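# Two robots unpack two sieve stacks into a tote

## Task

On the work bench are two test-sieve stacks, each made of a pan, a sieve and a cover. Separate both stacks and get all six pieces completely inside the tote. No sieve or cover may have any portion of its skirt (the lower rim) sitting down inside another piece. The tote has to finish on the work bench with nothing of it hanging past the edge. One or both robots may be used. At the end, release everything and move the robots away. A robot that has fallen or is left leaning counts as failure, and anything held in place only by a robot at the end does not count.

## Robot and tools

Robots: r1 and r2 are identical Hello Robot Stretch 3 units. Each has a two-wheel differential base with a passive rear caster, a mast carrying a lift, and a telescoping arm that reaches out to the robot's RIGHT side. The base cannot slide sideways, so to move the gripper forward or back you drive the base. The base measures 0.33 m long by 0.34 m wide and turns about a point 0.05 m behind its front edge. With the arm retracted and the wrist folded, a spin sweeps a 0.28 m radius; an unfolded level wrist reaches past that.

Frames: the base frame sits on the floor between the drive wheels, x forward, y left, z up. hand_pose is reported in it, at the point where closed fingertips meet. The odometry frame is the base frame as it was at scene start. Each robot reports in its own frames, so relative placement of the two robots can only be judged from images, lidar_m, wrist_depth_mm and head_depth_mm.

Tool execute_actions: argument "actions" is a list holding one action (or empty, which just returns state and images). The action is an object keyed by robot name, "r1" and/or "r2"; each holds "base", "joints", and optionally "contact_limits". All listed motions begin at once. "base" holds exactly one command, both relative offsets from the base's last reported position: {"translate_m": d}, metres, -1 to 1, positive forward; or {"rotate_rad": d}, radians, -3.2 to 3.2, positive counter-clockwise seen from above. "joints" holds absolute targets by name: lift_m 0 to 1.1 (arm height on mast); arm_m 0 to 0.52 (extension); wrist_yaw_rad -1.345 to 4.42 (0 along the arm, positive swings toward the robot's front, 3.0 folds over the base); wrist_pitch_rad -1.57 to 0.451 (0 level, negative tips fingers down); wrist_roll_rad -2.911 to 2.911 (0 fingers side by side, level); gripper_m -0.089 to 0.179 (larger is wider; the real fingertip gap is smaller than this value by about 0.007 when nearly shut and 0.025 when fully open, and zero below 0.007); head_pan_rad -3.953 to 1.73 (0 forward, positive left, -1.57 looks along the arm); head_tilt_rad -1.53 to 0.419 (negative down). "contact_limits" takes only arm_m: a motor_effort percentage 1 to 100 at which arm motion halts with contact_stop; lower is gentler, too low stops instantly. It also caps holding force until the next action. Optional "cameras" lists which images to return (r1_head_camera, r1_nav_camera, r1_wrist_camera, r2_head_camera, r2_nav_camera, r2_wrist_camera, or "all"; omitted or null means all, [] none). Unknown keys or out-of-range numbers reject the whole call. An action runs at most 15 s. Anything you omit may still be driving toward an older target without showing it.

Other tools: wait {"seconds": 0 to 10} lets the scene run and returns state and images. zoom_image {"camera", "region": [x0,y0,x1,y1]} in pixels from the top-left, at most 504 by 504, on a camera's latest full image. finished_scene {"scene": n} closes the current scene irreversibly and reports success; the next scene's task then appears. If a result shows a stop, further motion calls in that same reply are skipped.

Result lines: base_status and joint_status give how each motion ended: done (for the base, wheels turned the commanded amount even if slipping), off_target (rested away from target, may still push), contact_stop, time_out, torque_fault (these drop the target and hold in place unless slack or switched off). After contact_stop the arm or lift goes slack until recommanded; a loaded slack lift can sink. on_its_own covers uncommanded joints; "held at" is the target held, not the position. motor_effort is percent of max, positive toward higher values, with the peak in brackets; readings carry fixed bias and noise. A rest effort outside its normal range suggests pushing or load. Positive wheel effort pushes forward. base_odometry counts wheel turns; heading -3.142 to 3.142, positive left. turned_by_wheels and turned_by_imu are turns since the previous result. base_tilt (degrees) is positive when leaning forward or right, with a fixed error up to about 4 degrees. lidar_m: 12 distances from the base origin, 30-degree sectors, first straight ahead then counter-clockwise (4th left, 7th behind, 10th right), plane 0.17 m high, range 0.15 to 12 m, "-" for nothing; blind to clear objects and its own body, sees the other robot, can miss thin legs, own parts may hide sectors 5, 6, 9, 10 when the lift is low. wrist_depth_mm (45 to 1000) and head_depth_mm (280 to 4000, image sideways) are 7x7 grids of median depth from top-left.

Speed: base reaches 0.30 m/s and 1.9 rad/s only with lift_m under 0.30, arm_m under 0.03 and wrist_yaw_rad over 2.54; otherwise 0.10 m/s and 0.63 rad/s. Equal drive commands can differ by up to 2.5 cm per metre between robots.

Gripping: command gripper_m below the object width to grasp (lower squeezes harder; the stall guard may ease force, so resend a different value to re-squeeze). To let go, command at least 0.02 above the contact value. Neither reading nor status confirms a grasp; check images.

Cautions: robots pressing hard on each other fails the run; once bases touch, even millimetres more is too much. Fold or unfold the wrist only with lift_m 0.32 to 0.95, wrist_pitch_rad -0.4 and roll near 0; once folded, lift may go down to 0.25. With yaw below -0.4 keep pitch at -0.5 or lower. Arm pushing against something rigid above about 0.45 m gripper height can tip the robot, worse after a previous contact_stop or with raised limits. Don't drive while holding or hooking something fixed; if snagged, reverse in small steps, pull the gripper free, and drop lift_m to about 0.2 if still tilted. Wrist servos shut off for 10 s after sustained strain. Base, wrist and head never auto-stop. Loose objects may get nudged occasionally. Avoid drops, slams and hard pushes; carrying a load jointly risks tipping from travel mismatch.

Each tool is called by a JSON object that holds its "fn" and its "kwargs", one argument or row to a line.

## Session

{"fn": "execute_actions", "kwargs": {
  "actions": []
}}

Scene clock: 0.00 s.
r1.base_odometry: x=+0.000 y=+0.000 heading=+0.000 (m, m, rad; r1's odometry frame)
r1.turned_by_wheels: +0.000 (rad since the last result)
r1.turned_by_imu: +0.000 (rad since the last result)
r1.base_tilt: forward=-0.1 right=+1.2 (deg)
r1.lidar_m: 0.72 0.71 0.78 1.20 3.53 3.84 4.10 1.32 2.04 5.27 1.85 0.90
r1.head_depth_mm: 820 819 817 817 819 816 814 / 785 782 781 780 778 782 781 / 749 750 750 748 749 748 748 / 720 719 716 718 718 718 718 / 692 690 693 690 689 689 687 / 664 663 664 663 664 664 662 / 641 642 640 640 638 640 638
r1.base_status: not commanded
r1.joint_positions: lift_m=+0.407 arm_m=+0.001 wrist_yaw_rad=+2.819 wrist_pitch_rad=-0.531 wrist_roll_rad=+0.009 gripper_m=+0.037 head_pan_rad=+0.000 head_tilt_rad=+0.007
r1.joint_status: not commanded
r1.motor_effort: left_wheel=+0 right_wheel=+1 lift_m=+35 arm_m=+0 wrist_yaw_rad=+0 wrist_pitch_rad=+6 wrist_roll_rad=+0 gripper_m=+0 head_pan_rad=+0 head_tilt_rad=+2 (%)
r1.hand_pose: x=+0.0449 y=+0.0518 z=+0.3947 quat_wxyz=(+0.293, +0.706, +0.073, +0.641) (m; r1's base frame)
r1.wrist_depth_mm: - - - - 855 682 585 / - - - - 927 725 613 / - 936 927 903 868 767 639 / 781 783 790 787 782 749 668 / 669 - 694 665 661 666 650 / 592 588 - 585 566 578 574 / 531 545 - 525 516 518 512
r2.base_odometry: x=+0.000 y=+0.000 heading=+0.000 (m, m, rad; r2's odometry frame)
r2.turned_by_wheels: +0.000 (rad since the last result)
r2.turned_by_imu: +0.000 (rad since the last result)
r2.base_tilt: forward=-0.7 right=-1.6 (deg)
r2.lidar_m: 1.35 2.30 3.48 3.97 3.59 0.88 1.00 1.69 2.46 1.38 1.18 1.18
r2.head_depth_mm: 1228 1220 1213 1200 1192 1191 1174 / 1338 1323 1313 1309 1302 1283 1275 / 1459 1453 1436 1431 1419 1413 1395 / 1615 1603 1591 1574 1563 1558 1529 / 1772 1806 1770 1760 1750 1716 1718 / 1956 2039 2027 1984 1974 1958 1931 / 1976 2382 2328 2280 2254 2240 2123
r2.base_status: not commanded
r2.joint_positions: lift_m=+0.410 arm_m=-0.002 wrist_yaw_rad=+2.997 wrist_pitch_rad=-0.341 wrist_roll_rad=-0.006 gripper_m=+0.037 head_pan_rad=+0.017 head_tilt_rad=-0.002
r2.joint_status: not commanded
r2.motor_effort: left_wheel=+0 right_wheel=+0 lift_m=+18 arm_m=+0 wrist_yaw_rad=+0 wrist_pitch_rad=+7 wrist_roll_rad=+0 gripper_m=+0 head_pan_rad=+0 head_tilt_rad=+1 (%)
r2.hand_pose: x=+0.0125 y=+0.0884 z=+0.4402 quat_wxyz=(+0.170, +0.701, +0.070, +0.689) (m; r2's base frame)
r2.wrist_depth_mm: - - - - - - - / - - - - - - - / - - - - - - - / 990 - - - - - - / 814 812 - 841 837 860 858 / 674 686 - 685 714 693 706 / 580 577 594 586 594 599 603
pictures: r1_head_camera (sideways: a quarter turn clockwise sets it upright), r1_nav_camera (sideways: a quarter turn counterclockwise sets it upright), r1_wrist_camera, r2_head_camera (sideways: a quarter turn clockwise sets it upright), r2_nav_camera (sideways: a quarter turn counterclockwise sets it upright), r2_wrist_camera
Images, in order (width x height): r1_head_camera 896x504, r1_nav_camera 672x504, r1_wrist_camera 644x364, r2_head_camera 896x504, r2_nav_camera 672x504, r2_wrist_camera 644x364.

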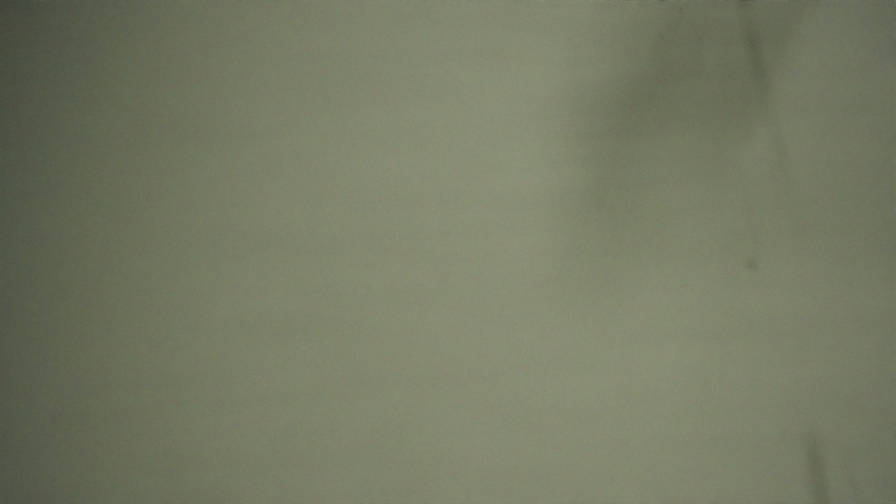

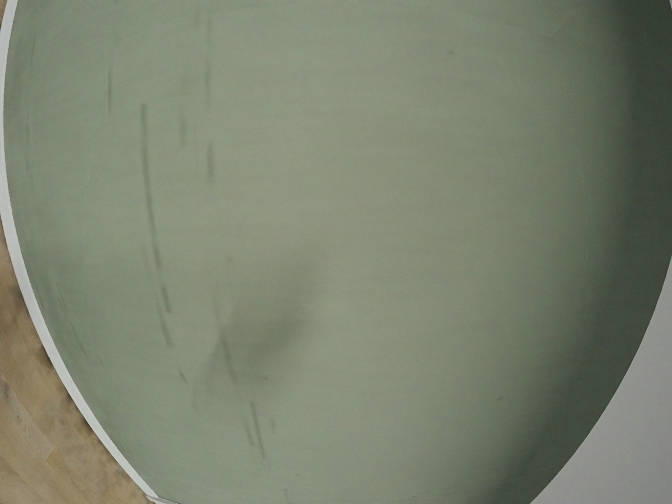

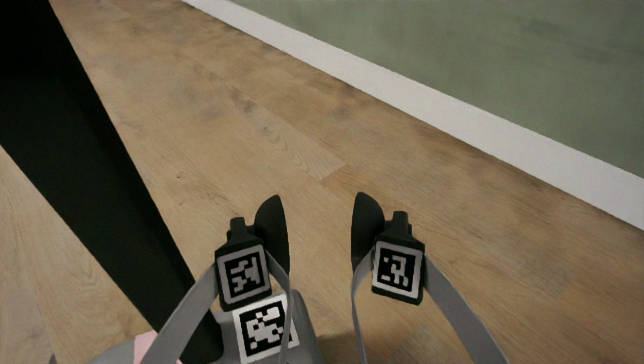

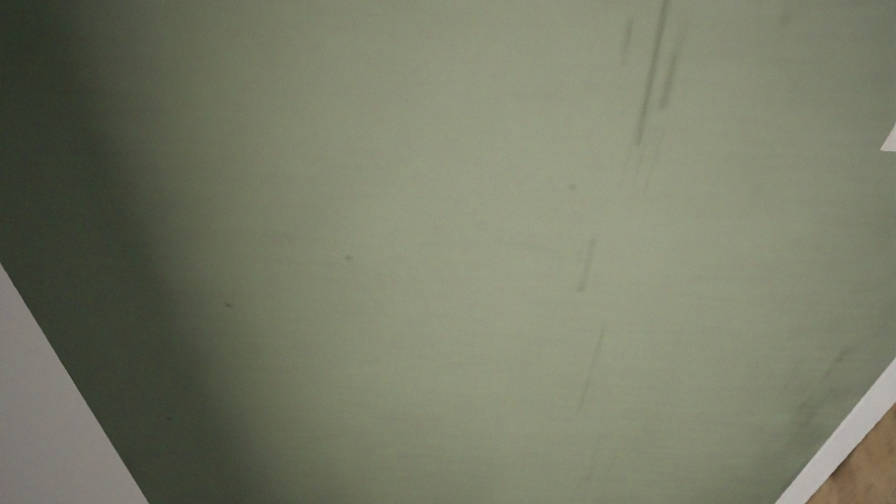

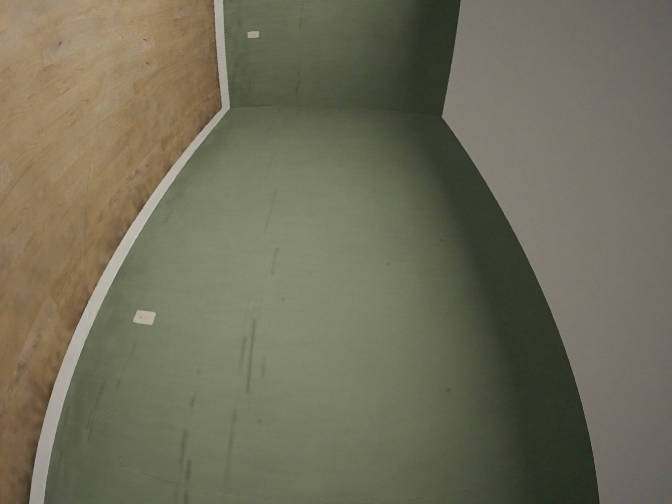

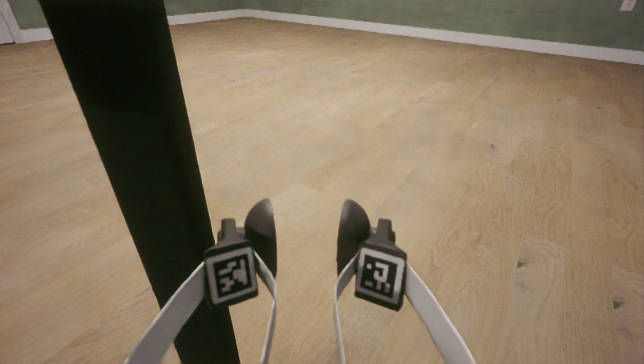

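{"fn": "execute_actions", "kwargs": {
  "actions": [
    {"r1":{"joints":{"head_pan_rad":-2.5,"head_tilt_rad":-0.4}},"r2":{"joints":{"head_pan_rad":-3.2,"head_tilt_rad":-0.6}}}
  ],
  "cameras": ["r1_head_camera","r2_head_camera","r2_nav_camera"]
}}

Scene clock: 3.50 s.
r1.base_odometry: x=+0.000 y=+0.000 heading=+0.000 (m, m, rad; r1's odometry frame)
r1.turned_by_wheels: +0.000 (rad since the last result)
r1.turned_by_imu: +0.000 (rad since the last result)
r1.base_tilt: forward=-0.1 right=+1.1 (deg)
r1.lidar_m: 0.72 0.71 0.78 1.19 3.53 3.84 4.08 1.33 2.04 5.30 1.85 0.90
r1.head_depth_mm: 3356 3589 3807 3096 2198 1709 1388 / 3474 3749 3869 2705 2131 1663 1404 / 3478 3824 3975 1533 2239 1734 1399 / 3662 3923 - 1665 2266 1735 1408 / 3735 - - 1692 2291 1751 1411 / 3900 - - 1694 2294 1754 1420 / - - 3060 2507 2331 1781 1432
r1.base_status: not commanded
r1.joint_positions: lift_m=+0.407 arm_m=+0.001 wrist_yaw_rad=+2.819 wrist_pitch_rad=-0.531 wrist_roll_rad=+0.009 gripper_m=+0.037 head_pan_rad=-2.493 head_tilt_rad=-0.395
r1.joint_status: all done
r1.motor_effort: left_wheel=+0(0) right_wheel=+1(1) lift_m=+34(36) arm_m=+0(0) wrist_yaw_rad=+1(0) wrist_pitch_rad=+7(7) wrist_roll_rad=+0(0) gripper_m=+0(0) head_pan_rad=-3(37) head_tilt_rad=-2(25) (%)
r1.hand_pose: x=+0.0449 y=+0.0518 z=+0.3947 quat_wxyz=(+0.293, +0.706, +0.073, +0.641) (m; r1's base frame)
r1.wrist_depth_mm: - - - - 855 682 570 / - - - - 905 729 623 / - 917 946 924 882 771 647 / 792 773 771 777 747 758 672 / 671 - 687 662 671 650 658 / 594 586 - 582 561 570 576 / 535 545 - 528 522 516 510
r2.base_odometry: x=+0.000 y=+0.000 heading=+0.000 (m, m, rad; r2's odometry frame)
r2.turned_by_wheels: +0.000 (rad since the last result)
r2.turned_by_imu: +0.000 (rad since the last result)
r2.base_tilt: forward=-0.6 right=-1.5 (deg)
r2.lidar_m: 1.35 2.30 3.47 3.99 3.59 0.88 1.00 1.68 2.46 1.38 1.18 1.18
r2.head_depth_mm: 3218 3456 1332 1015 1797 1294 1251 / 3458 3691 1329 1088 1804 1373 1247 / 3692 - 1315 2114 1777 1433 1249 / - - 1304 2266 1683 1460 1241 / - - 1400 2275 1716 1456 1229 / - - 1548 2240 1766 1463 1231 / - - 1859 2056 1754 1453 1234
r2.base_status: not commanded
r2.joint_positions: lift_m=+0.410 arm_m=-0.002 wrist_yaw_rad=+2.997 wrist_pitch_rad=-0.341 wrist_roll_rad=-0.006 gripper_m=+0.037 head_pan_rad=-3.193 head_tilt_rad=-0.593
r2.joint_status: all done
r2.motor_effort: left_wheel=+0(1) right_wheel=+0(0) lift_m=+18(18) arm_m=+0(0) wrist_yaw_rad=+1(1) wrist_pitch_rad=+7(7) wrist_roll_rad=+0(0) gripper_m=+0(0) head_pan_rad=-4(52) head_tilt_rad=-2(25) (%)
r2.hand_pose: x=+0.0125 y=+0.0884 z=+0.4402 quat_wxyz=(+0.170, +0.701, +0.070, +0.689) (m; r2's base frame)
r2.wrist_depth_mm: - - - - - - - / - - - - - - - / - - - - - - - / - - - - - - - / 814 813 - 826 841 851 860 / 681 674 - 696 716 710 717 / 586 584 590 587 600 603 602
pictures: r1_head_camera (sideways: a quarter turn clockwise sets it upright), r2_head_camera (sideways: a quarter turn clockwise sets it upright), r2_nav_camera (sideways: a quarter turn counterclockwise sets it upright)
Images, in order (width x height): r1_head_camera 896x504, r2_head_camera 896x504, r2_nav_camera 672x504.

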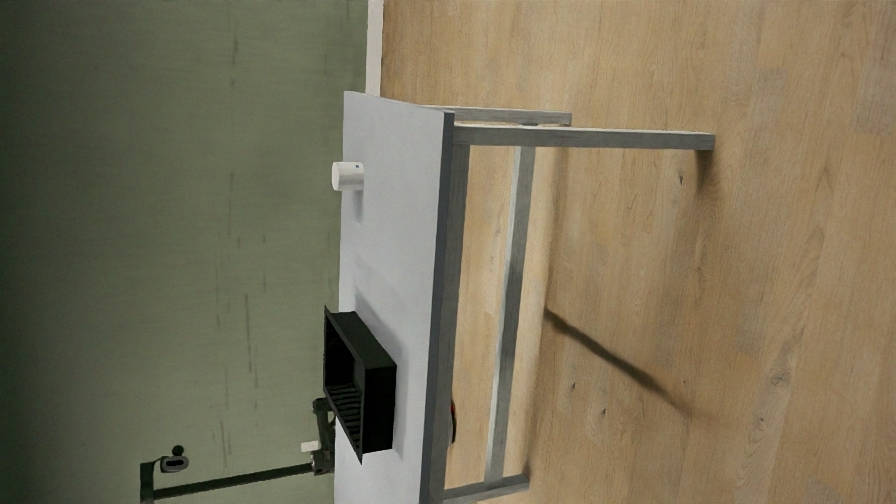

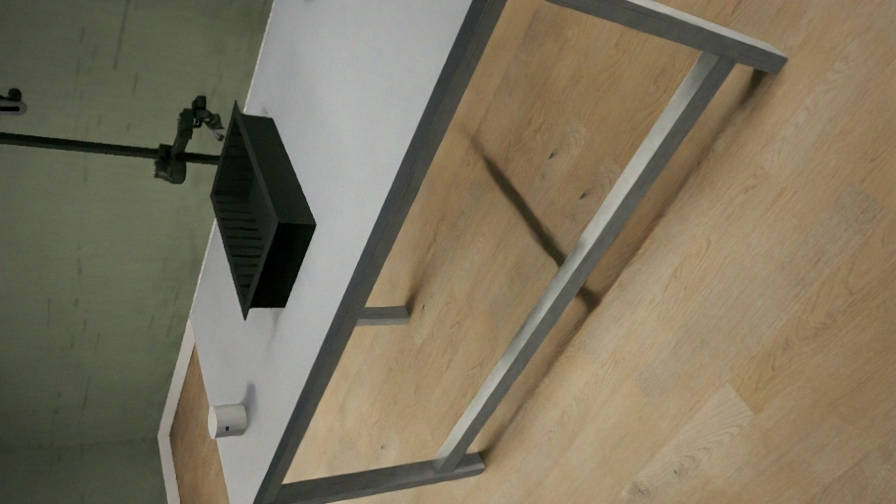

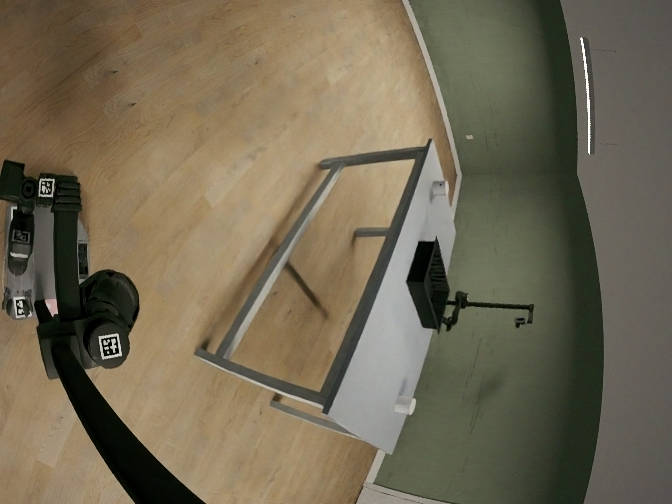

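{"fn": "execute_actions", "kwargs": {
  "actions": [
    {"r1":{"base":{"rotate_rad":-1.83},"joints":{"lift_m":0.28,"wrist_pitch_rad":-0.4,"wrist_yaw_rad":3.0,"head_pan_rad":-1.57,"head_tilt_rad":-0.7}},"r2":{"base":{"rotate_rad":-2.65},"joints":{"lift_m":0.28,"head_pan_rad":-1.57,"head_tilt_rad":-0.7}}}
  ],
  "cameras": []
}}

{"fn": "execute_actions", "kwargs": {
  "actions": [
    {"r1":{"base":{"translate_m":1.0}},"r2":{"base":{"translate_m":1.0}}}
  ],
  "cameras": []
}}

{"fn": "execute_actions", "kwargs": {
  "actions": [
    {"r1":{"base":{"translate_m":0.55}},"r2":{"base":{"translate_m":0.3}}}
  ],
  "cameras": []
}}

{"fn": "execute_actions", "kwargs": {
  "actions": [
    {"r1":{"base":{"rotate_rad":0.63},"joints":{"lift_m":0.93}},"r2":{"base":{"rotate_rad":0.28},"joints":{"lift_m":0.93}}}
  ],
  "cameras": ["r1_head_camera","r2_head_camera","r2_nav_camera","r1_nav_camera"]
}}

Scene clock: 17.07 s.
r1.base_odometry: x=+0.000 y=+0.000 heading=-1.830 (m, m, rad; r1's odometry frame)
r1.turned_by_wheels: -1.830 (rad since the last result)
r1.turned_by_imu: -1.809 (rad since the last result)
r1.base_tilt: forward=-0.1 right=+1.1 (deg)
r1.lidar_m: 2.04 4.34 1.13 0.76 0.71 0.73 0.93 2.05 3.59 4.34 1.33 2.00
r1.head_depth_mm: 3758 3369 2486 1939 1592 1348 1168 / - 3459 2505 1958 1603 1347 1183 / - 3519 2506 1966 1612 1364 1184 / - 3599 2571 1983 1619 1368 1184 / - 3650 2555 2002 1624 1374 1194 / 3814 3682 2597 2027 1639 1390 1197 / 3628 3721 2647 2019 1654 1395 1211
r1.base_status: done
r1.joint_positions: lift_m=+0.280 arm_m=+0.001 wrist_yaw_rad=+2.999 wrist_pitch_rad=-0.420 wrist_roll_rad=+0.009 gripper_m=+0.037 head_pan_rad=-1.576 head_tilt_rad=-0.692
r1.joint_status: all done
r1.motor_effort: left_wheel=+5(16) right_wheel=-3(7) lift_m=+24(23) arm_m=+0(0) wrist_yaw_rad=+2(3) wrist_pitch_rad=+9(6) wrist_roll_rad=+0(0) gripper_m=+0(0) head_pan_rad=+3(37) head_tilt_rad=-2(25) (%)
r1.hand_pose: x=+0.0106 y=+0.0757 z=+0.2925 quat_wxyz=(+0.197, +0.703, +0.097, +0.676) (m; r1's base frame)
r1.wrist_depth_mm: 563 - 785 994 - - - / 599 - 858 - - - - / 641 - 842 851 850 831 819 / 650 696 703 686 677 672 668 / 591 584 - 570 563 569 559 / 510 514 - - 465 486 479 / 452 - - - 428 421 420
r2.base_odometry: x=+0.000 y=+0.000 heading=-2.650 (m, m, rad; r2's odometry frame)
r2.turned_by_wheels: -2.650 (rad since the last result)
r2.turned_by_imu: -2.613 (rad since the last result)
r2.base_tilt: forward=-0.4 right=-1.4 (deg)
r2.lidar_m: 1.69 2.44 1.38 1.18 1.18 1.35 2.30 3.48 3.99 3.57 0.89 1.00
r2.head_depth_mm: 3411 3681 2614 2018 1639 1378 1195 / 3366 3563 2594 2002 1626 1377 1191 / 3213 3446 2581 2006 1637 1381 1186 / 3154 3383 2572 1972 1623 1371 1188 / 3021 3323 2560 1992 1615 1361 1179 / 3010 3227 2569 1963 1608 1352 1181 / 2922 3221 2513 1898 1606 1322 1166
r2.base_status: done
r2.joint_positions: lift_m=+0.280 arm_m=-0.002 wrist_yaw_rad=+2.997 wrist_pitch_rad=-0.341 wrist_roll_rad=-0.006 gripper_m=+0.037 head_pan_rad=-1.576 head_tilt_rad=-0.692
r2.joint_status: all done
r2.motor_effort: left_wheel=+4(21) right_wheel=-5(12) lift_m=+12(15) arm_m=+0(0) wrist_yaw_rad=+2(0) wrist_pitch_rad=+8(8) wrist_roll_rad=+0(0) gripper_m=+0(1) head_pan_rad=+3(52) head_tilt_rad=-3(11) (%)
r2.hand_pose: x=+0.0125 y=+0.0883 z=+0.3107 quat_wxyz=(+0.170, +0.701, +0.070, +0.689) (m; r2's base frame)
r2.wrist_depth_mm: 907 - - - - - - / 965 - - - - - - / 983 - - - - - - / 764 - 785 797 791 819 825 / 607 627 - 632 638 631 652 / 516 511 - 529 541 529 539 / 456 - - 453 450 459 463
pictures: none
No camera images: the call's "cameras" was empty. Leave "cameras" out to get every camera's image.

Scene clock: 22.07 s.
r1.base_odometry: x=-0.256 y=-0.967 heading=-1.830 (m, m, rad; r1's odometry frame)
r1.turned_by_wheels: +0.000 (rad since the last result)
r1.turned_by_imu: +0.004 (rad since the last result)
r1.base_tilt: forward=+0.0 right=+1.0 (deg)
r1.lidar_m: 1.05 4.40 1.99 1.38 1.29 1.31 1.69 3.76 4.43 0.99 1.39 1.42
r1.head_depth_mm: - 3411 2504 1949 1593 1352 1173 / - 3438 2506 1943 1605 1350 1177 / 3971 3544 1125 1352 1538 1367 1183 / 3771 3574 1049 1971 1632 1371 1185 / 3528 3601 1054 1866 1649 1375 1192 / 3331 1500 1065 954 1650 1382 1198 / 3103 3249 1077 888 1659 1395 1210
r1.base_status: done
r1.joint_positions: lift_m=+0.280 arm_m=+0.001 wrist_yaw_rad=+2.999 wrist_pitch_rad=-0.420 wrist_roll_rad=+0.009 gripper_m=+0.037 head_pan_rad=-1.576 head_tilt_rad=-0.692
r1.joint_status: not commanded
r1.motor_effort: left_wheel=+3(16) right_wheel=-2(5) lift_m=+24(24) arm_m=+0(0) wrist_yaw_rad=+1(1) wrist_pitch_rad=+9(9) wrist_roll_rad=+0(0) gripper_m=+0(0) head_pan_rad=+2(2) head_tilt_rad=-3(4) (%)
r1.hand_pose: x=+0.0106 y=+0.0758 z=+0.2927 quat_wxyz=(+0.197, +0.703, +0.097, +0.677) (m; r1's base frame)
r1.wrist_depth_mm: 989 - - - - - - / - - - - - - - / 883 - 865 858 851 841 813 / 722 704 694 690 688 664 663 / 590 573 - 575 567 562 557 / 511 514 - - 470 487 481 / 453 - - - 427 426 421
r2.base_odometry: x=-0.881 y=-0.472 heading=-2.650 (m, m, rad; r2's odometry frame)
r2.turned_by_wheels: +0.000 (rad since the last result)
r2.turned_by_imu: +0.002 (rad since the last result)
r2.base_tilt: forward=-0.5 right=-1.5 (deg)
r2.lidar_m: 4.37 3.01 1.70 1.45 1.45 1.67 2.85 4.43 0.69 0.59 0.59 0.68
r2.head_depth_mm: 3141 3436 1082 859 1643 1325 1194 / 3043 3314 1073 849 1636 1314 1187 / 2968 3261 1064 820 1626 1317 1189 / 2897 3207 1062 818 1578 1371 1187 / 2837 3120 999 815 1548 1365 1183 / 2778 3095 1045 809 1498 1361 1152 / 2696 1992 998 792 1487 1352 1131
r2.base_status: done
r2.joint_positions: lift_m=+0.280 arm_m=-0.002 wrist_yaw_rad=+2.997 wrist_pitch_rad=-0.341 wrist_roll_rad=-0.006 gripper_m=+0.037 head_pan_rad=-1.576 head_tilt_rad=-0.692
r2.joint_status: not commanded
r2.motor_effort: left_wheel=+4(19) right_wheel=-4(8) lift_m=+12(12) arm_m=+0(0) wrist_yaw_rad=+0(1) wrist_pitch_rad=+8(7) wrist_roll_rad=+0(0) gripper_m=-1(0) head_pan_rad=+3(4) head_tilt_rad=-3(3) (%)
r2.hand_pose: x=+0.0125 y=+0.0883 z=+0.3107 quat_wxyz=(+0.170, +0.701, +0.070, +0.689) (m; r2's base frame)
r2.wrist_depth_mm: - - - - - - - / - - - - - - - / - - - - - - - / 770 - 788 783 798 818 823 / 617 625 - 626 639 641 645 / 520 516 - 528 545 533 532 / 454 - - 454 451 454 457
pictures: none
No camera images: the call's "cameras" was empty. Leave "cameras" out to get every camera's image.

Scene clock: 25.57 s.
r1.base_odometry: x=-0.397 y=-1.498 heading=-1.830 (m, m, rad; r1's odometry frame)
r1.turned_by_wheels: +0.000 (rad since the last result)
r1.turned_by_imu: +0.002 (rad since the last result)
r1.base_tilt: forward=+0.0 right=+1.1 (deg)
r1.lidar_m: 4.14 3.96 2.51 1.69 1.61 1.64 2.11 4.71 1.18 1.15 1.08 0.52
r1.head_depth_mm: - 3408 1015 878 1591 1350 1174 / 3926 1414 1026 824 1596 1358 1180 / 3618 1440 956 806 1545 1369 1182 / 3380 3564 987 813 720 1369 1185 / 3181 3388 1048 782 671 1379 1195 / 2967 3217 1017 825 672 1331 1197 / 2765 3054 1036 831 677 611 1207
r1.base_status: done
r1.joint_positions: lift_m=+0.280 arm_m=+0.001 wrist_yaw_rad=+2.999 wrist_pitch_rad=-0.419 wrist_roll_rad=+0.009 gripper_m=+0.037 head_pan_rad=-1.576 head_tilt_rad=-0.692
r1.joint_status: not commanded
r1.motor_effort: left_wheel=+3(15) right_wheel=-2(5) lift_m=+24(24) arm_m=+0(0) wrist_yaw_rad=+1(1) wrist_pitch_rad=+9(9) wrist_roll_rad=+0(0) gripper_m=+1(0) head_pan_rad=+2(3) head_tilt_rad=-4(3) (%)
r1.hand_pose: x=+0.0106 y=+0.0758 z=+0.2927 quat_wxyz=(+0.197, +0.703, +0.097, +0.677) (m; r1's base frame)
r1.wrist_depth_mm: - - - - - - - / - - - - - - - / 904 - 846 865 859 832 819 / 716 695 697 685 690 677 654 / 589 582 - 571 568 562 549 / 508 524 - - 471 491 480 / 452 - - - 426 422 426
r2.base_odometry: x=-1.146 y=-0.614 heading=-2.650 (m, m, rad; r2's odometry frame)
r2.turned_by_wheels: +0.000 (rad since the last result)
r2.turned_by_imu: +0.001 (rad since the last result)
r2.base_tilt: forward=-0.4 right=-1.6 (deg)
r2.lidar_m: 4.09 3.19 1.80 1.54 1.54 1.77 3.02 1.06 0.60 0.51 0.51 0.59
r2.head_depth_mm: 3066 3318 1080 830 1564 1380 1190 / 2974 3288 978 824 1510 1377 1192 / 2866 3103 1061 796 1500 1371 1163 / 2833 3119 1013 794 725 1370 1140 / 2765 3035 1042 814 702 1365 1138 / 2696 3002 1047 809 698 1357 1132 / 2643 2952 1041 808 676 1353 1128
r2.base_status: done
r2.joint_positions: lift_m=+0.280 arm_m=-0.002 wrist_yaw_rad=+2.997 wrist_pitch_rad=-0.341 wrist_roll_rad=-0.006 gripper_m=+0.037 head_pan_rad=-1.576 head_tilt_rad=-0.692
r2.joint_status: not commanded
r2.motor_effort: left_wheel=+4(18) right_wheel=-4(8) lift_m=+12(12) arm_m=+0(0) wrist_yaw_rad=+1(0) wrist_pitch_rad=+8(8) wrist_roll_rad=+0(0) gripper_m=-2(1) head_pan_rad=+3(3) head_tilt_rad=-3(3) (%)
r2.hand_pose: x=+0.0125 y=+0.0883 z=+0.3107 quat_wxyz=(+0.170, +0.701, +0.070, +0.689) (m; r2's base frame)
r2.wrist_depth_mm: - - - - - - - / - - - - - - - / - - - - - - - / 759 - 785 794 788 802 811 / 612 619 - 631 634 643 647 / 515 512 - 522 540 533 536 / 454 - - 449 450 456 459
pictures: none
No camera images: the call's "cameras" was empty. Leave "cameras" out to get every camera's image.

Scene clock: 32.30 s.
r1.base_odometry: x=-0.397 y=-1.498 heading=-1.200 (m, m, rad; r1's odometry frame)
r1.turned_by_wheels: +0.630 (rad since the last result)
r1.turned_by_imu: +0.625 (rad since the last result)
r1.base_tilt: forward=+0.1 right=+1.1 (deg)
r1.lidar_m: 3.97 2.25 1.66 1.61 1.67 2.31 4.79 1.18 1.11 1.08 0.52 4.10
r1.head_depth_mm: 2775 3058 974 793 - - 1154 / 2790 3050 1027 800 688 - - / 2758 3029 1034 805 686 - - / 2738 3054 1045 811 684 - 1153 / 2738 3083 1054 733 686 - 1170 / 2774 3085 1068 822 672 1360 1138 / 2776 3113 2631 833 677 809 1180
r1.base_status: done
r1.joint_positions: lift_m=+0.930 arm_m=+0.001 wrist_yaw_rad=+2.999 wrist_pitch_rad=-0.419 wrist_roll_rad=+0.009 gripper_m=+0.037 head_pan_rad=-1.576 head_tilt_rad=-0.692
r1.joint_status: all done
r1.motor_effort: left_wheel=-4(13) right_wheel=+4(10) lift_m=+45(47) arm_m=+0(0) wrist_yaw_rad=+2(1) wrist_pitch_rad=+9(9) wrist_roll_rad=+0(0) gripper_m=+0(1) head_pan_rad=+3(4) head_tilt_rad=-3(3) (%)
r1.hand_pose: x=+0.0106 y=+0.0758 z=+0.9421 quat_wxyz=(+0.197, +0.703, +0.097, +0.677) (m; r1's base frame)
r1.wrist_depth_mm: - - - - - - - / - - - - - - - / - - - - - - - / - - - - - - - / - - - - - - - / - - - - - - - / - - - - - - -
r2.base_odometry: x=-1.146 y=-0.614 heading=-2.370 (m, m, rad; r2's odometry frame)
r2.turned_by_wheels: +0.280 (rad since the last result)
r2.turned_by_imu: +0.278 (rad since the last result)
r2.base_tilt: forward=-0.6 right=-1.3 (deg)
r2.lidar_m: 4.08 2.18 1.59 1.54 1.60 2.18 4.72 0.72 0.53 0.51 0.53 4.24
r2.head_depth_mm: 2754 3084 1035 778 - - 1159 / 2733 3084 1026 799 699 - 1141 / 2721 3044 1063 821 689 - - / 2752 3048 1060 818 685 - - / 2734 3043 1052 816 683 - 1136 / 2771 3044 1049 773 695 1417 1152 / 2750 3045 1042 762 716 1351 1123
r2.base_status: done
r2.joint_positions: lift_m=+0.930 arm_m=-0.002 wrist_yaw_rad=+2.997 wrist_pitch_rad=-0.342 wrist_roll_rad=-0.006 gripper_m=+0.037 head_pan_rad=-1.576 head_tilt_rad=-0.692
r2.joint_status: all done
r2.motor_effort: left_wheel=-5(13) right_wheel=+5(13) lift_m=+24(26) arm_m=+0(0) wrist_yaw_rad=+1(2) wrist_pitch_rad=+8(8) wrist_roll_rad=+0(0) gripper_m=+0(1) head_pan_rad=+3(3) head_tilt_rad=-3(3) (%)
r2.hand_pose: x=+0.0125 y=+0.0882 z=+0.9597 quat_wxyz=(+0.171, +0.701, +0.070, +0.689) (m; r2's base frame)
r2.wrist_depth_mm: - - - - - - - / - - - - - - - / - - - - - - - / - - - - - - - / - - - - - - - / - - - - - - - / - - - - - - -
pictures: r1_head_camera (sideways: a quarter turn clockwise sets it upright), r1_nav_camera (sideways: a quarter turn counterclockwise sets it upright), r2_head_camera (sideways: a quarter turn clockwise sets it upright), r2_nav_camera (sideways: a quarter turn counterclockwise sets it upright)
Images, in order (width x height): r1_head_camera 896x504, r1_nav_camera 672x504, r2_head_camera 896x504, r2_nav_camera 672x504.

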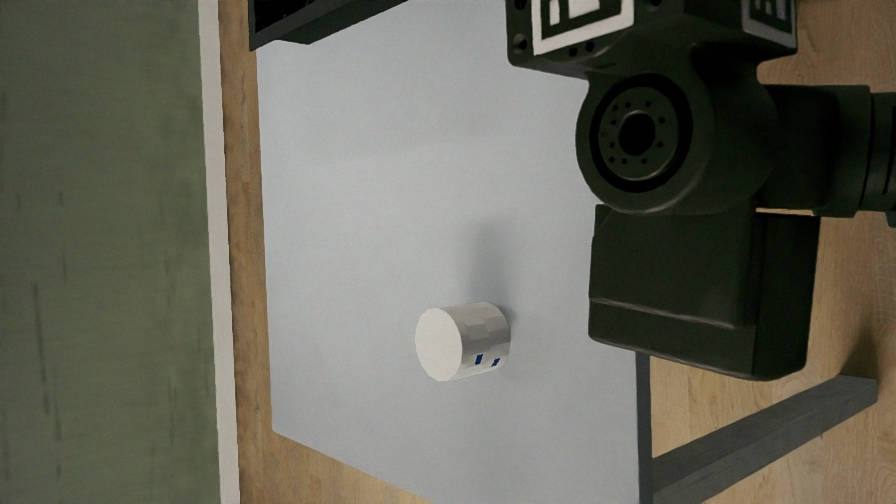

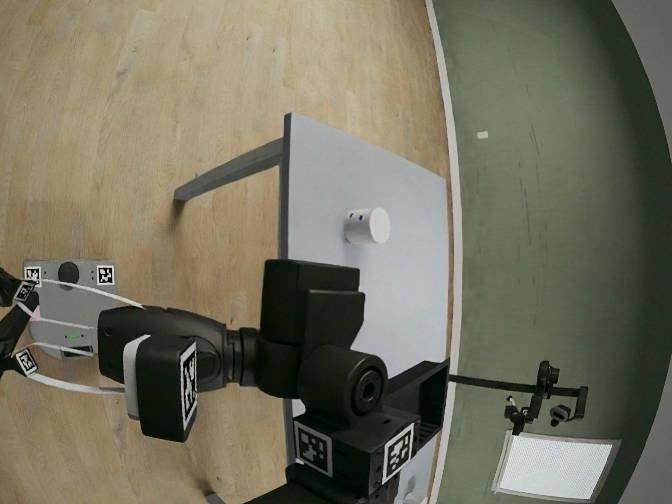

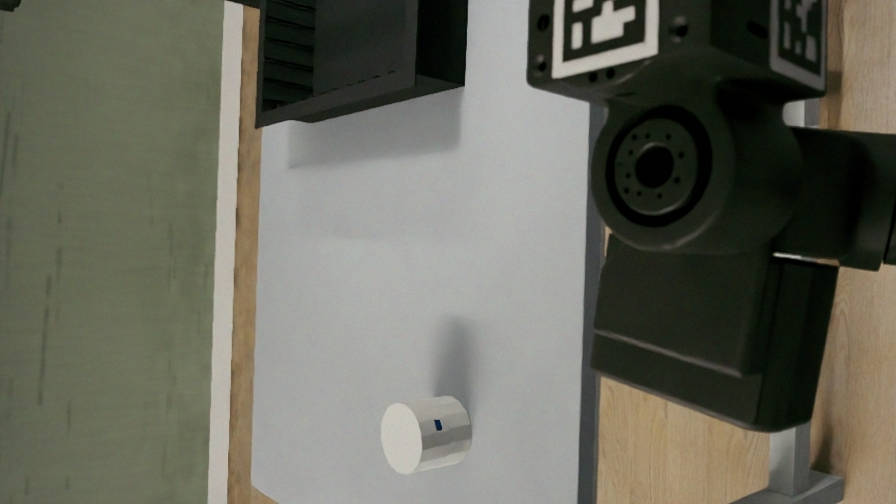

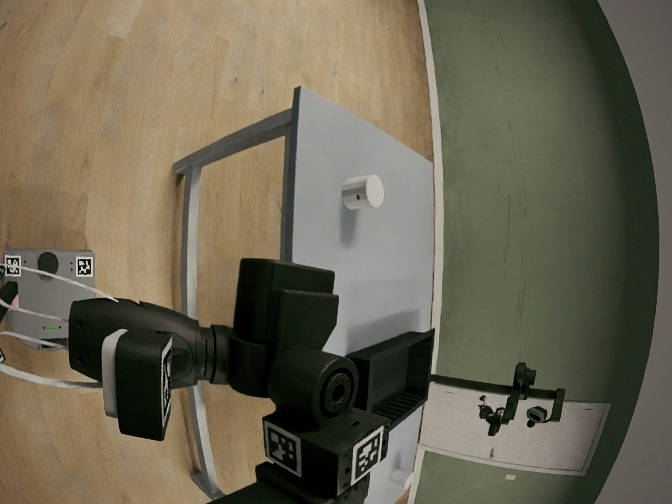

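{"fn": "execute_actions", "kwargs": {
  "actions": [
    {"r1":{"base":{"translate_m":0.15},"joints":{"wrist_yaw_rad":0,"gripper_m":0.14}},"r2":{"base":{"translate_m":0.25},"joints":{"wrist_yaw_rad":0,"gripper_m":0.14}}}
  ],
  "cameras": []
}}

{"fn": "execute_actions", "kwargs": {
  "actions": [
    {"r1":{"joints":{"wrist_pitch_rad":-0.9,"lift_m":1.0,"arm_m":0.17}},"r2":{"joints":{"wrist_pitch_rad":-0.9,"lift_m":1.0,"arm_m":0.23}}}
  ],
  "cameras": ["r1_head_camera","r2_head_camera","r2_wrist_camera","r1_wrist_camera"]
}}

Scene clock: 39.50 s.
r1.base_odometry: x=-0.342 y=-1.638 heading=-1.200 (m, m, rad; r1's odometry frame)
r1.turned_by_wheels: +0.000 (rad since the last result)
r1.turned_by_imu: +0.000 (rad since the last result)
r1.base_tilt: forward=+0.1 right=+1.3 (deg)
r1.lidar_m: 3.83 2.24 1.64 1.60 1.67 2.31 4.93 1.32 1.12 0.49 0.45 3.95
r1.head_depth_mm: 2760 3046 1015 794 - - - / 2732 3047 1025 800 - - - / 2782 3070 1038 779 - - - / 2782 3055 1041 798 665 1349 1186 / 2742 3106 1058 819 650 965 1128 / 2758 3117 2615 1837 669 1359 1198 / 2782 3108 2654 2012 1645 1385 1213
r1.base_status: done
r1.joint_positions: lift_m=+0.930 arm_m=+0.001 wrist_yaw_rad=+0.002 wrist_pitch_rad=-0.419 wrist_roll_rad=+0.009 gripper_m=+0.140 head_pan_rad=-1.576 head_tilt_rad=-0.692
r1.joint_status: all done
r1.motor_effort: left_wheel=-5(7) right_wheel=+4(8) lift_m=+45(45) arm_m=+0(0) wrist_yaw_rad=-1(3) wrist_pitch_rad=+9(9) wrist_roll_rad=+0(0) gripper_m=+0(84) head_pan_rad=+3(4) head_tilt_rad=-3(4) (%)
r1.hand_pose: x=-0.0211 y=-0.3704 z=+0.9421 quat_wxyz=(+0.689, +0.147, -0.694, -0.147) (m; r1's base frame)
r1.wrist_depth_mm: - - - - - - - / - - - 845 814 743 642 / - - 665 620 616 609 546 / - - 510 410 497 484 478 / - - 421 416 410 435 413 / - - 362 359 353 - 352 / - 317 313 311 309 310 306
r2.base_odometry: x=-1.325 y=-0.788 heading=-2.370 (m, m, rad; r2's odometry frame)
r2.turned_by_wheels: +0.000 (rad since the last result)
r2.turned_by_imu: +0.001 (rad since the last result)
r2.base_tilt: forward=-0.6 right=-1.5 (deg)
r2.lidar_m: 3.81 2.19 1.59 1.54 1.60 2.18 4.95 0.72 0.53 0.51 0.52 3.99
r2.head_depth_mm: 2748 3034 1078 829 - - - / 2742 3072 1070 825 669 - - / 2752 3061 1064 811 - - - / 2743 3071 1058 780 - - 1116 / 2760 3071 1056 815 683 1335 1112 / 2775 2992 2538 840 698 1305 1176 / 2745 3028 2550 1961 1594 1354 1173
r2.base_status: done
r2.joint_positions: lift_m=+0.930 arm_m=-0.002 wrist_yaw_rad=+0.004 wrist_pitch_rad=-0.342 wrist_roll_rad=-0.006 gripper_m=+0.140 head_pan_rad=-1.576 head_tilt_rad=-0.692
r2.joint_status: all done
r2.motor_effort: left_wheel=-5(9) right_wheel=+5(10) lift_m=+24(24) arm_m=+0(0) wrist_yaw_rad=-3(2) wrist_pitch_rad=+8(8) wrist_roll_rad=+0(0) gripper_m=-1(81) head_pan_rad=+4(4) head_tilt_rad=-2(3) (%)
r2.hand_pose: x=-0.0207 y=-0.3760 z=+0.9597 quat_wxyz=(+0.699, +0.122, -0.694, -0.119) (m; r2's base frame)
r2.wrist_depth_mm: - - - - - - - / - - - - - - - / - - 815 761 778 702 715 / - - 567 485 577 583 519 / - - 451 459 465 488 476 / - - 382 383 387 - 394 / - - 431 - - - -
pictures: none
No camera images: the call's "cameras" was empty. Leave "cameras" out to get every camera's image.

Scene clock: 42.43 s.
r1.base_odometry: x=-0.342 y=-1.638 heading=-1.200 (m, m, rad; r1's odometry frame)
r1.turned_by_wheels: +0.000 (rad since the last result)
r1.turned_by_imu: +0.000 (rad since the last result)
r1.base_tilt: forward=+0.0 right=+1.3 (deg)
r1.lidar_m: 3.82 2.24 1.63 1.60 1.67 2.31 4.93 1.33 1.12 0.50 0.45 3.96
r1.head_depth_mm: 2723 - - 779 653 1349 1169 / 2671 - - 772 656 1353 1177 / 2781 - - - 659 1362 1184 / 2767 3046 1003 774 664 1370 1189 / 2765 3072 1052 830 670 968 1131 / 2806 3076 2577 1849 671 1354 1197 / 2770 3098 2629 2030 1650 1395 1205
r1.base_status: not commanded
r1.joint_positions: lift_m=+1.000 arm_m=+0.170 wrist_yaw_rad=+0.000 wrist_pitch_rad=-0.908 wrist_roll_rad=+0.009 gripper_m=+0.140 head_pan_rad=-1.576 head_tilt_rad=-0.692
r1.joint_status: all done
r1.motor_effort: left_wheel=-5(6) right_wheel=+4(4) lift_m=+46(47) arm_m=+5(5) wrist_yaw_rad=+0(1) wrist_pitch_rad=+4(7) wrist_roll_rad=+0(0) gripper_m=+1(0) head_pan_rad=+3(3) head_tilt_rad=-4(3) (%)
r1.hand_pose: x=-0.0215 y=-0.4532 z=+0.9215 quat_wxyz=(+0.633, +0.309, -0.638, -0.312) (m; r1's base frame)
r1.wrist_depth_mm: - - 444 444 448 450 444 / - - 413 323 412 409 404 / - 385 385 303 376 376 382 / - 356 355 351 355 353 353 / - 339 332 331 328 338 330 / - - 310 312 311 - 310 / - 292 298 296 298 300 300
r2.base_odometry: x=-1.325 y=-0.788 heading=-2.370 (m, m, rad; r2's odometry frame)
r2.turned_by_wheels: +0.000 (rad since the last result)
r2.turned_by_imu: +0.000 (rad since the last result)
r2.base_tilt: forward=-0.5 right=-1.5 (deg)
r2.lidar_m: 3.82 2.18 1.59 1.54 1.59 2.19 4.98 0.72 0.53 0.51 0.52 3.98
r2.head_depth_mm: 2678 - 1033 829 711 1386 1147 / 2659 - 969 814 708 1375 1141 / 2714 - - 770 704 1376 1144 / 2748 3071 1058 767 704 1370 1115 / 2755 3031 1055 790 700 1336 1112 / 2738 3025 2541 840 699 1300 1177 / 2750 3035 2535 1974 1594 1356 1174
r2.base_status: not commanded
r2.joint_positions: lift_m=+1.000 arm_m=+0.230 wrist_yaw_rad=+0.002 wrist_pitch_rad=-0.906 wrist_roll_rad=-0.006 gripper_m=+0.140 head_pan_rad=-1.576 head_tilt_rad=-0.692
r2.joint_status: all done
r2.motor_effort: left_wheel=-5(6) right_wheel=+5(4) lift_m=+24(25) arm_m=+3(2) wrist_yaw_rad=-1(2) wrist_pitch_rad=+3(7) wrist_roll_rad=+0(0) gripper_m=+1(0) head_pan_rad=+3(3) head_tilt_rad=-2(3) (%)
r2.hand_pose: x=-0.0213 y=-0.5136 z=+0.9217 quat_wxyz=(+0.638, +0.311, -0.633, -0.308) (m; r2's base frame)
r2.wrist_depth_mm: - - 444 451 458 469 461 / - - 406 406 418 424 434 / - 381 377 302 385 390 394 / - 347 350 349 359 360 362 / - 325 323 327 331 339 338 / - - 305 307 308 - 317 / 975 968 974 970 986 - -
pictures: r1_head_camera (sideways: a quarter turn clockwise sets it upright), r1_wrist_camera, r2_head_camera (sideways: a quarter turn clockwise sets it upright), r2_wrist_camera
Images, in order (width x height): r1_head_camera 896x504, r1_wrist_camera 644x364, r2_head_camera 896x504, r2_wrist_camera 644x364.

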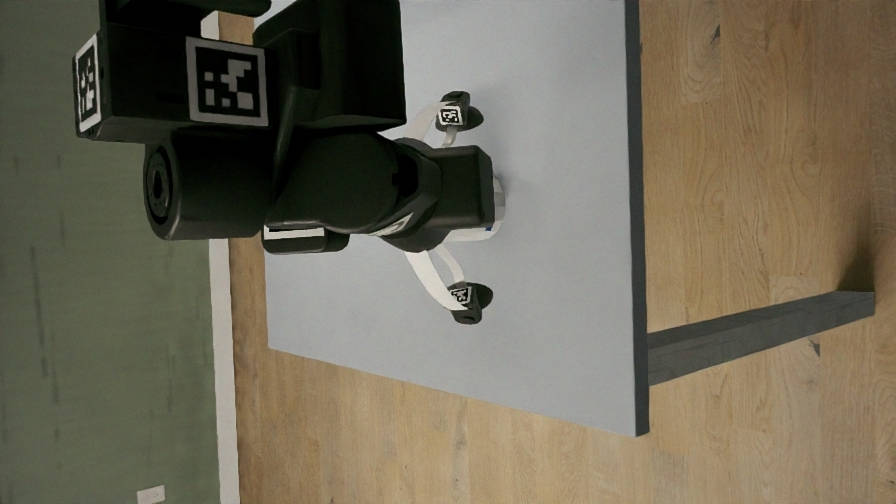

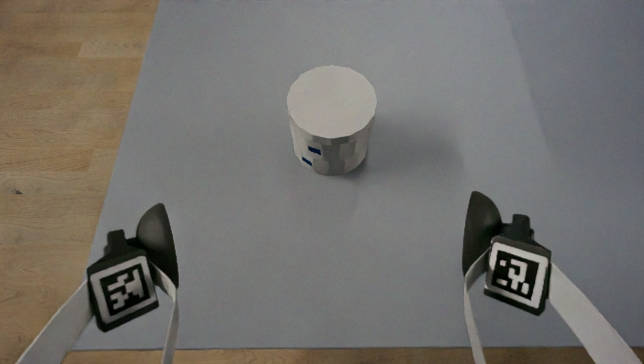

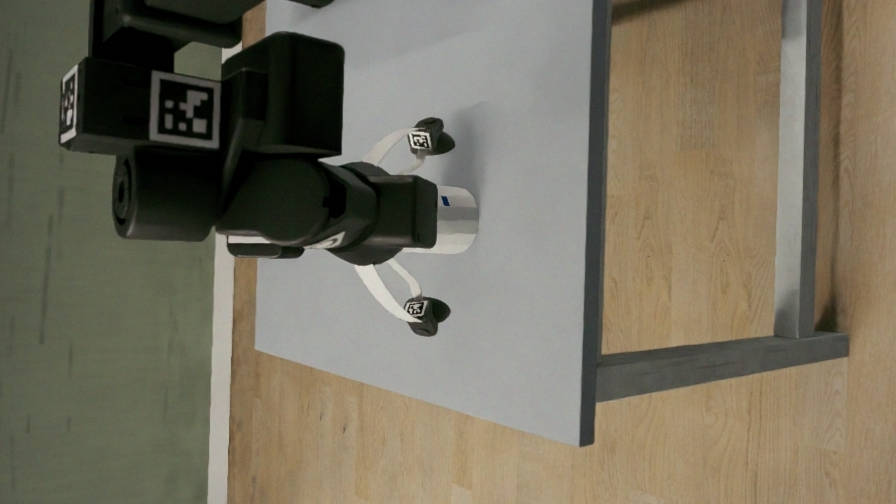

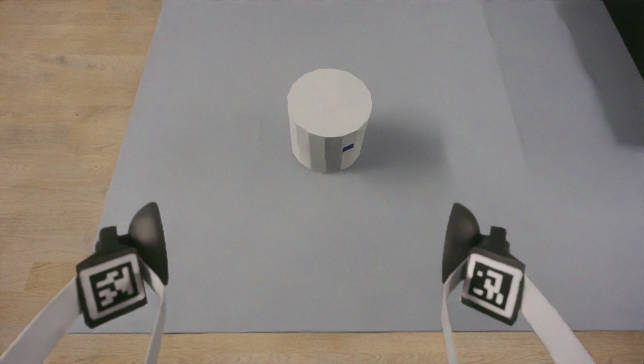

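{"fn": "execute_actions", "kwargs": {
  "actions": [
    {"r1":{"base":{"translate_m":-0.012},"joints":{"lift_m":0.98,"arm_m":0.33}},"r2":{"base":{"translate_m":-0.018},"joints":{"lift_m":0.98,"arm_m":0.39}}}
  ],
  "cameras": ["r1_head_camera","r2_head_camera","r2_wrist_camera","r1_wrist_camera"]
}}

Scene clock: 47.30 s.
r1.base_odometry: x=-0.347 y=-1.627 heading=-1.200 (m, m, rad; r1's odometry frame)
r1.turned_by_wheels: +0.000 (rad since the last result)
r1.turned_by_imu: -0.001 (rad since the last result)
r1.base_tilt: forward=-0.1 right=+1.3 (deg)
r1.lidar_m: 3.84 2.24 1.64 1.60 1.67 2.31 4.91 1.31 1.12 1.08 0.45 3.98
r1.head_depth_mm: 2719 - 976 792 652 1346 1170 / 2695 - 1022 799 654 1355 1169 / 2671 - 990 777 659 1359 1178 / 2747 3081 1046 762 664 1368 1184 / 2755 3094 1054 814 667 1318 1129 / 2750 3106 2594 875 671 1326 1199 / 2759 3108 2623 2035 1655 1384 1202
r1.base_status: done
r1.joint_positions: lift_m=+0.980 arm_m=+0.330 wrist_yaw_rad=+0.000 wrist_pitch_rad=-0.909 wrist_roll_rad=+0.009 gripper_m=+0.140 head_pan_rad=-1.576 head_tilt_rad=-0.692
r1.joint_status: all done
r1.motor_effort: left_wheel=-5(11) right_wheel=+4(6) lift_m=+23(40) arm_m=+5(4) wrist_yaw_rad=+0(0) wrist_pitch_rad=+4(4) wrist_roll_rad=+0(0) gripper_m=+1(0) head_pan_rad=+3(2) head_tilt_rad=-4(3) (%)
r1.hand_pose: x=-0.0216 y=-0.6131 z=+0.9022 quat_wxyz=(+0.633, +0.309, -0.638, -0.312) (m; r1's base frame)
r1.wrist_depth_mm: - 435 418 421 417 419 415 / - 394 386 384 384 381 382 / - 359 356 357 357 354 352 / - 330 332 332 332 328 330 / - 317 311 235 311 315 310 / - - 294 220 292 - 290 / 978 275 274 214 273 274 275
r2.base_odometry: x=-1.312 y=-0.776 heading=-2.370 (m, m, rad; r2's odometry frame)
r2.turned_by_wheels: +0.000 (rad since the last result)
r2.turned_by_imu: +0.000 (rad since the last result)
r2.base_tilt: forward=-0.4 right=-1.3 (deg)
r2.lidar_m: 3.85 2.18 1.60 1.54 1.59 2.18 4.96 0.73 0.53 0.51 0.52 3.99
r2.head_depth_mm: 2677 - 1036 828 713 1379 1149 / 2676 3133 1069 825 707 1377 1143 / 2649 - 1041 796 706 1369 1139 / 2741 3042 994 766 704 1369 1112 / 2721 3056 1070 815 701 1368 1109 / 2769 3064 2450 810 698 950 1152 / 2748 3039 2490 1967 1529 1356 1172
r2.base_status: done
r2.joint_positions: lift_m=+0.980 arm_m=+0.390 wrist_yaw_rad=+0.002 wrist_pitch_rad=-0.907 wrist_roll_rad=-0.006 gripper_m=+0.140 head_pan_rad=-1.576 head_tilt_rad=-0.692
r2.joint_status: all done
r2.motor_effort: left_wheel=-4(12) right_wheel=+5(7) lift_m=+12(20) arm_m=+3(2) wrist_yaw_rad=+0(1) wrist_pitch_rad=+4(4) wrist_roll_rad=+0(0) gripper_m=+0(0) head_pan_rad=+4(3) head_tilt_rad=-3(3) (%)
r2.hand_pose: x=-0.0213 y=-0.6734 z=+0.9024 quat_wxyz=(+0.638, +0.311, -0.633, -0.309) (m; r2's base frame)
r2.wrist_depth_mm: - 425 418 424 431 432 439 / - 383 385 386 391 395 402 / - 349 351 357 361 364 371 / - 324 328 331 331 335 340 / - 303 306 233 311 319 319 / - - 282 218 291 - 296 / 268 267 269 266 277 276 278
pictures: r1_head_camera (sideways: a quarter turn clockwise sets it upright), r1_wrist_camera, r2_head_camera (sideways: a quarter turn clockwise sets it upright), r2_wrist_camera
Images, in order (width x height): r1_head_camera 896x504, r1_wrist_camera 644x364, r2_head_camera 896x504, r2_wrist_camera 644x364.

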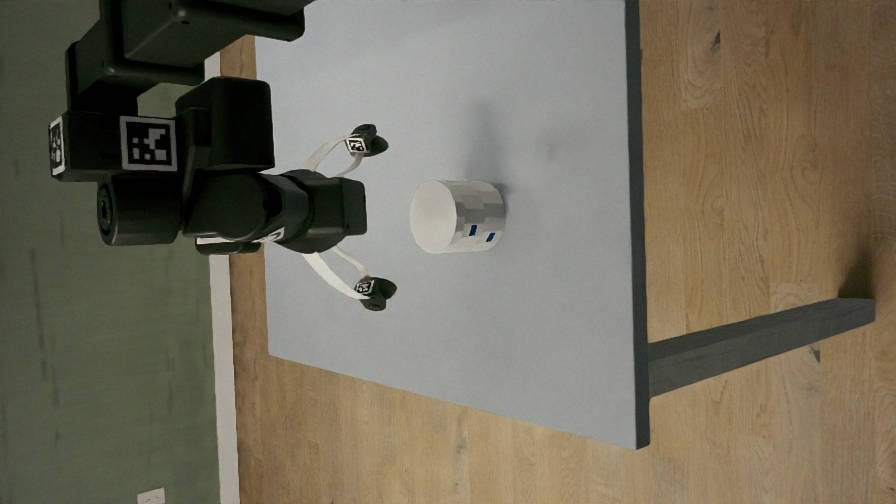

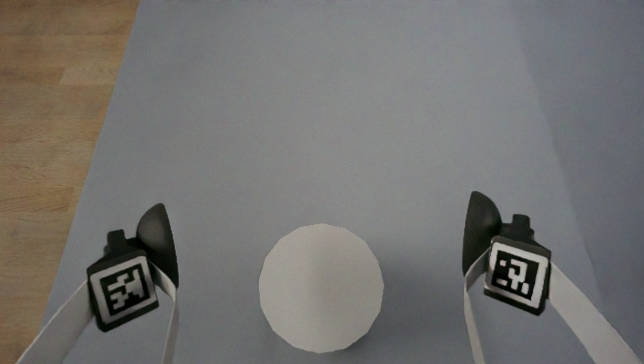

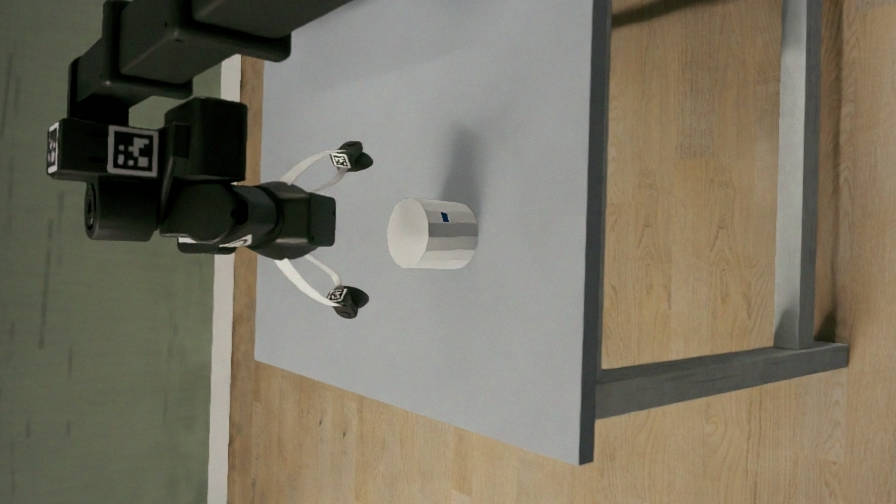

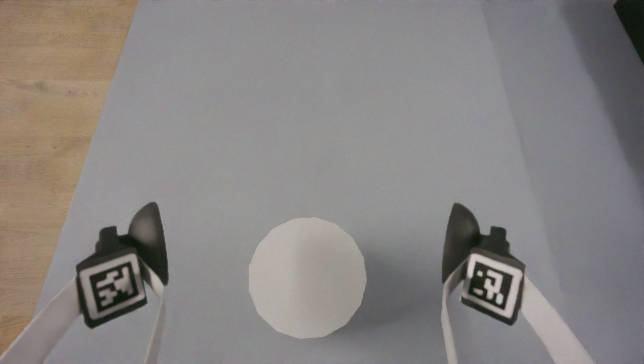

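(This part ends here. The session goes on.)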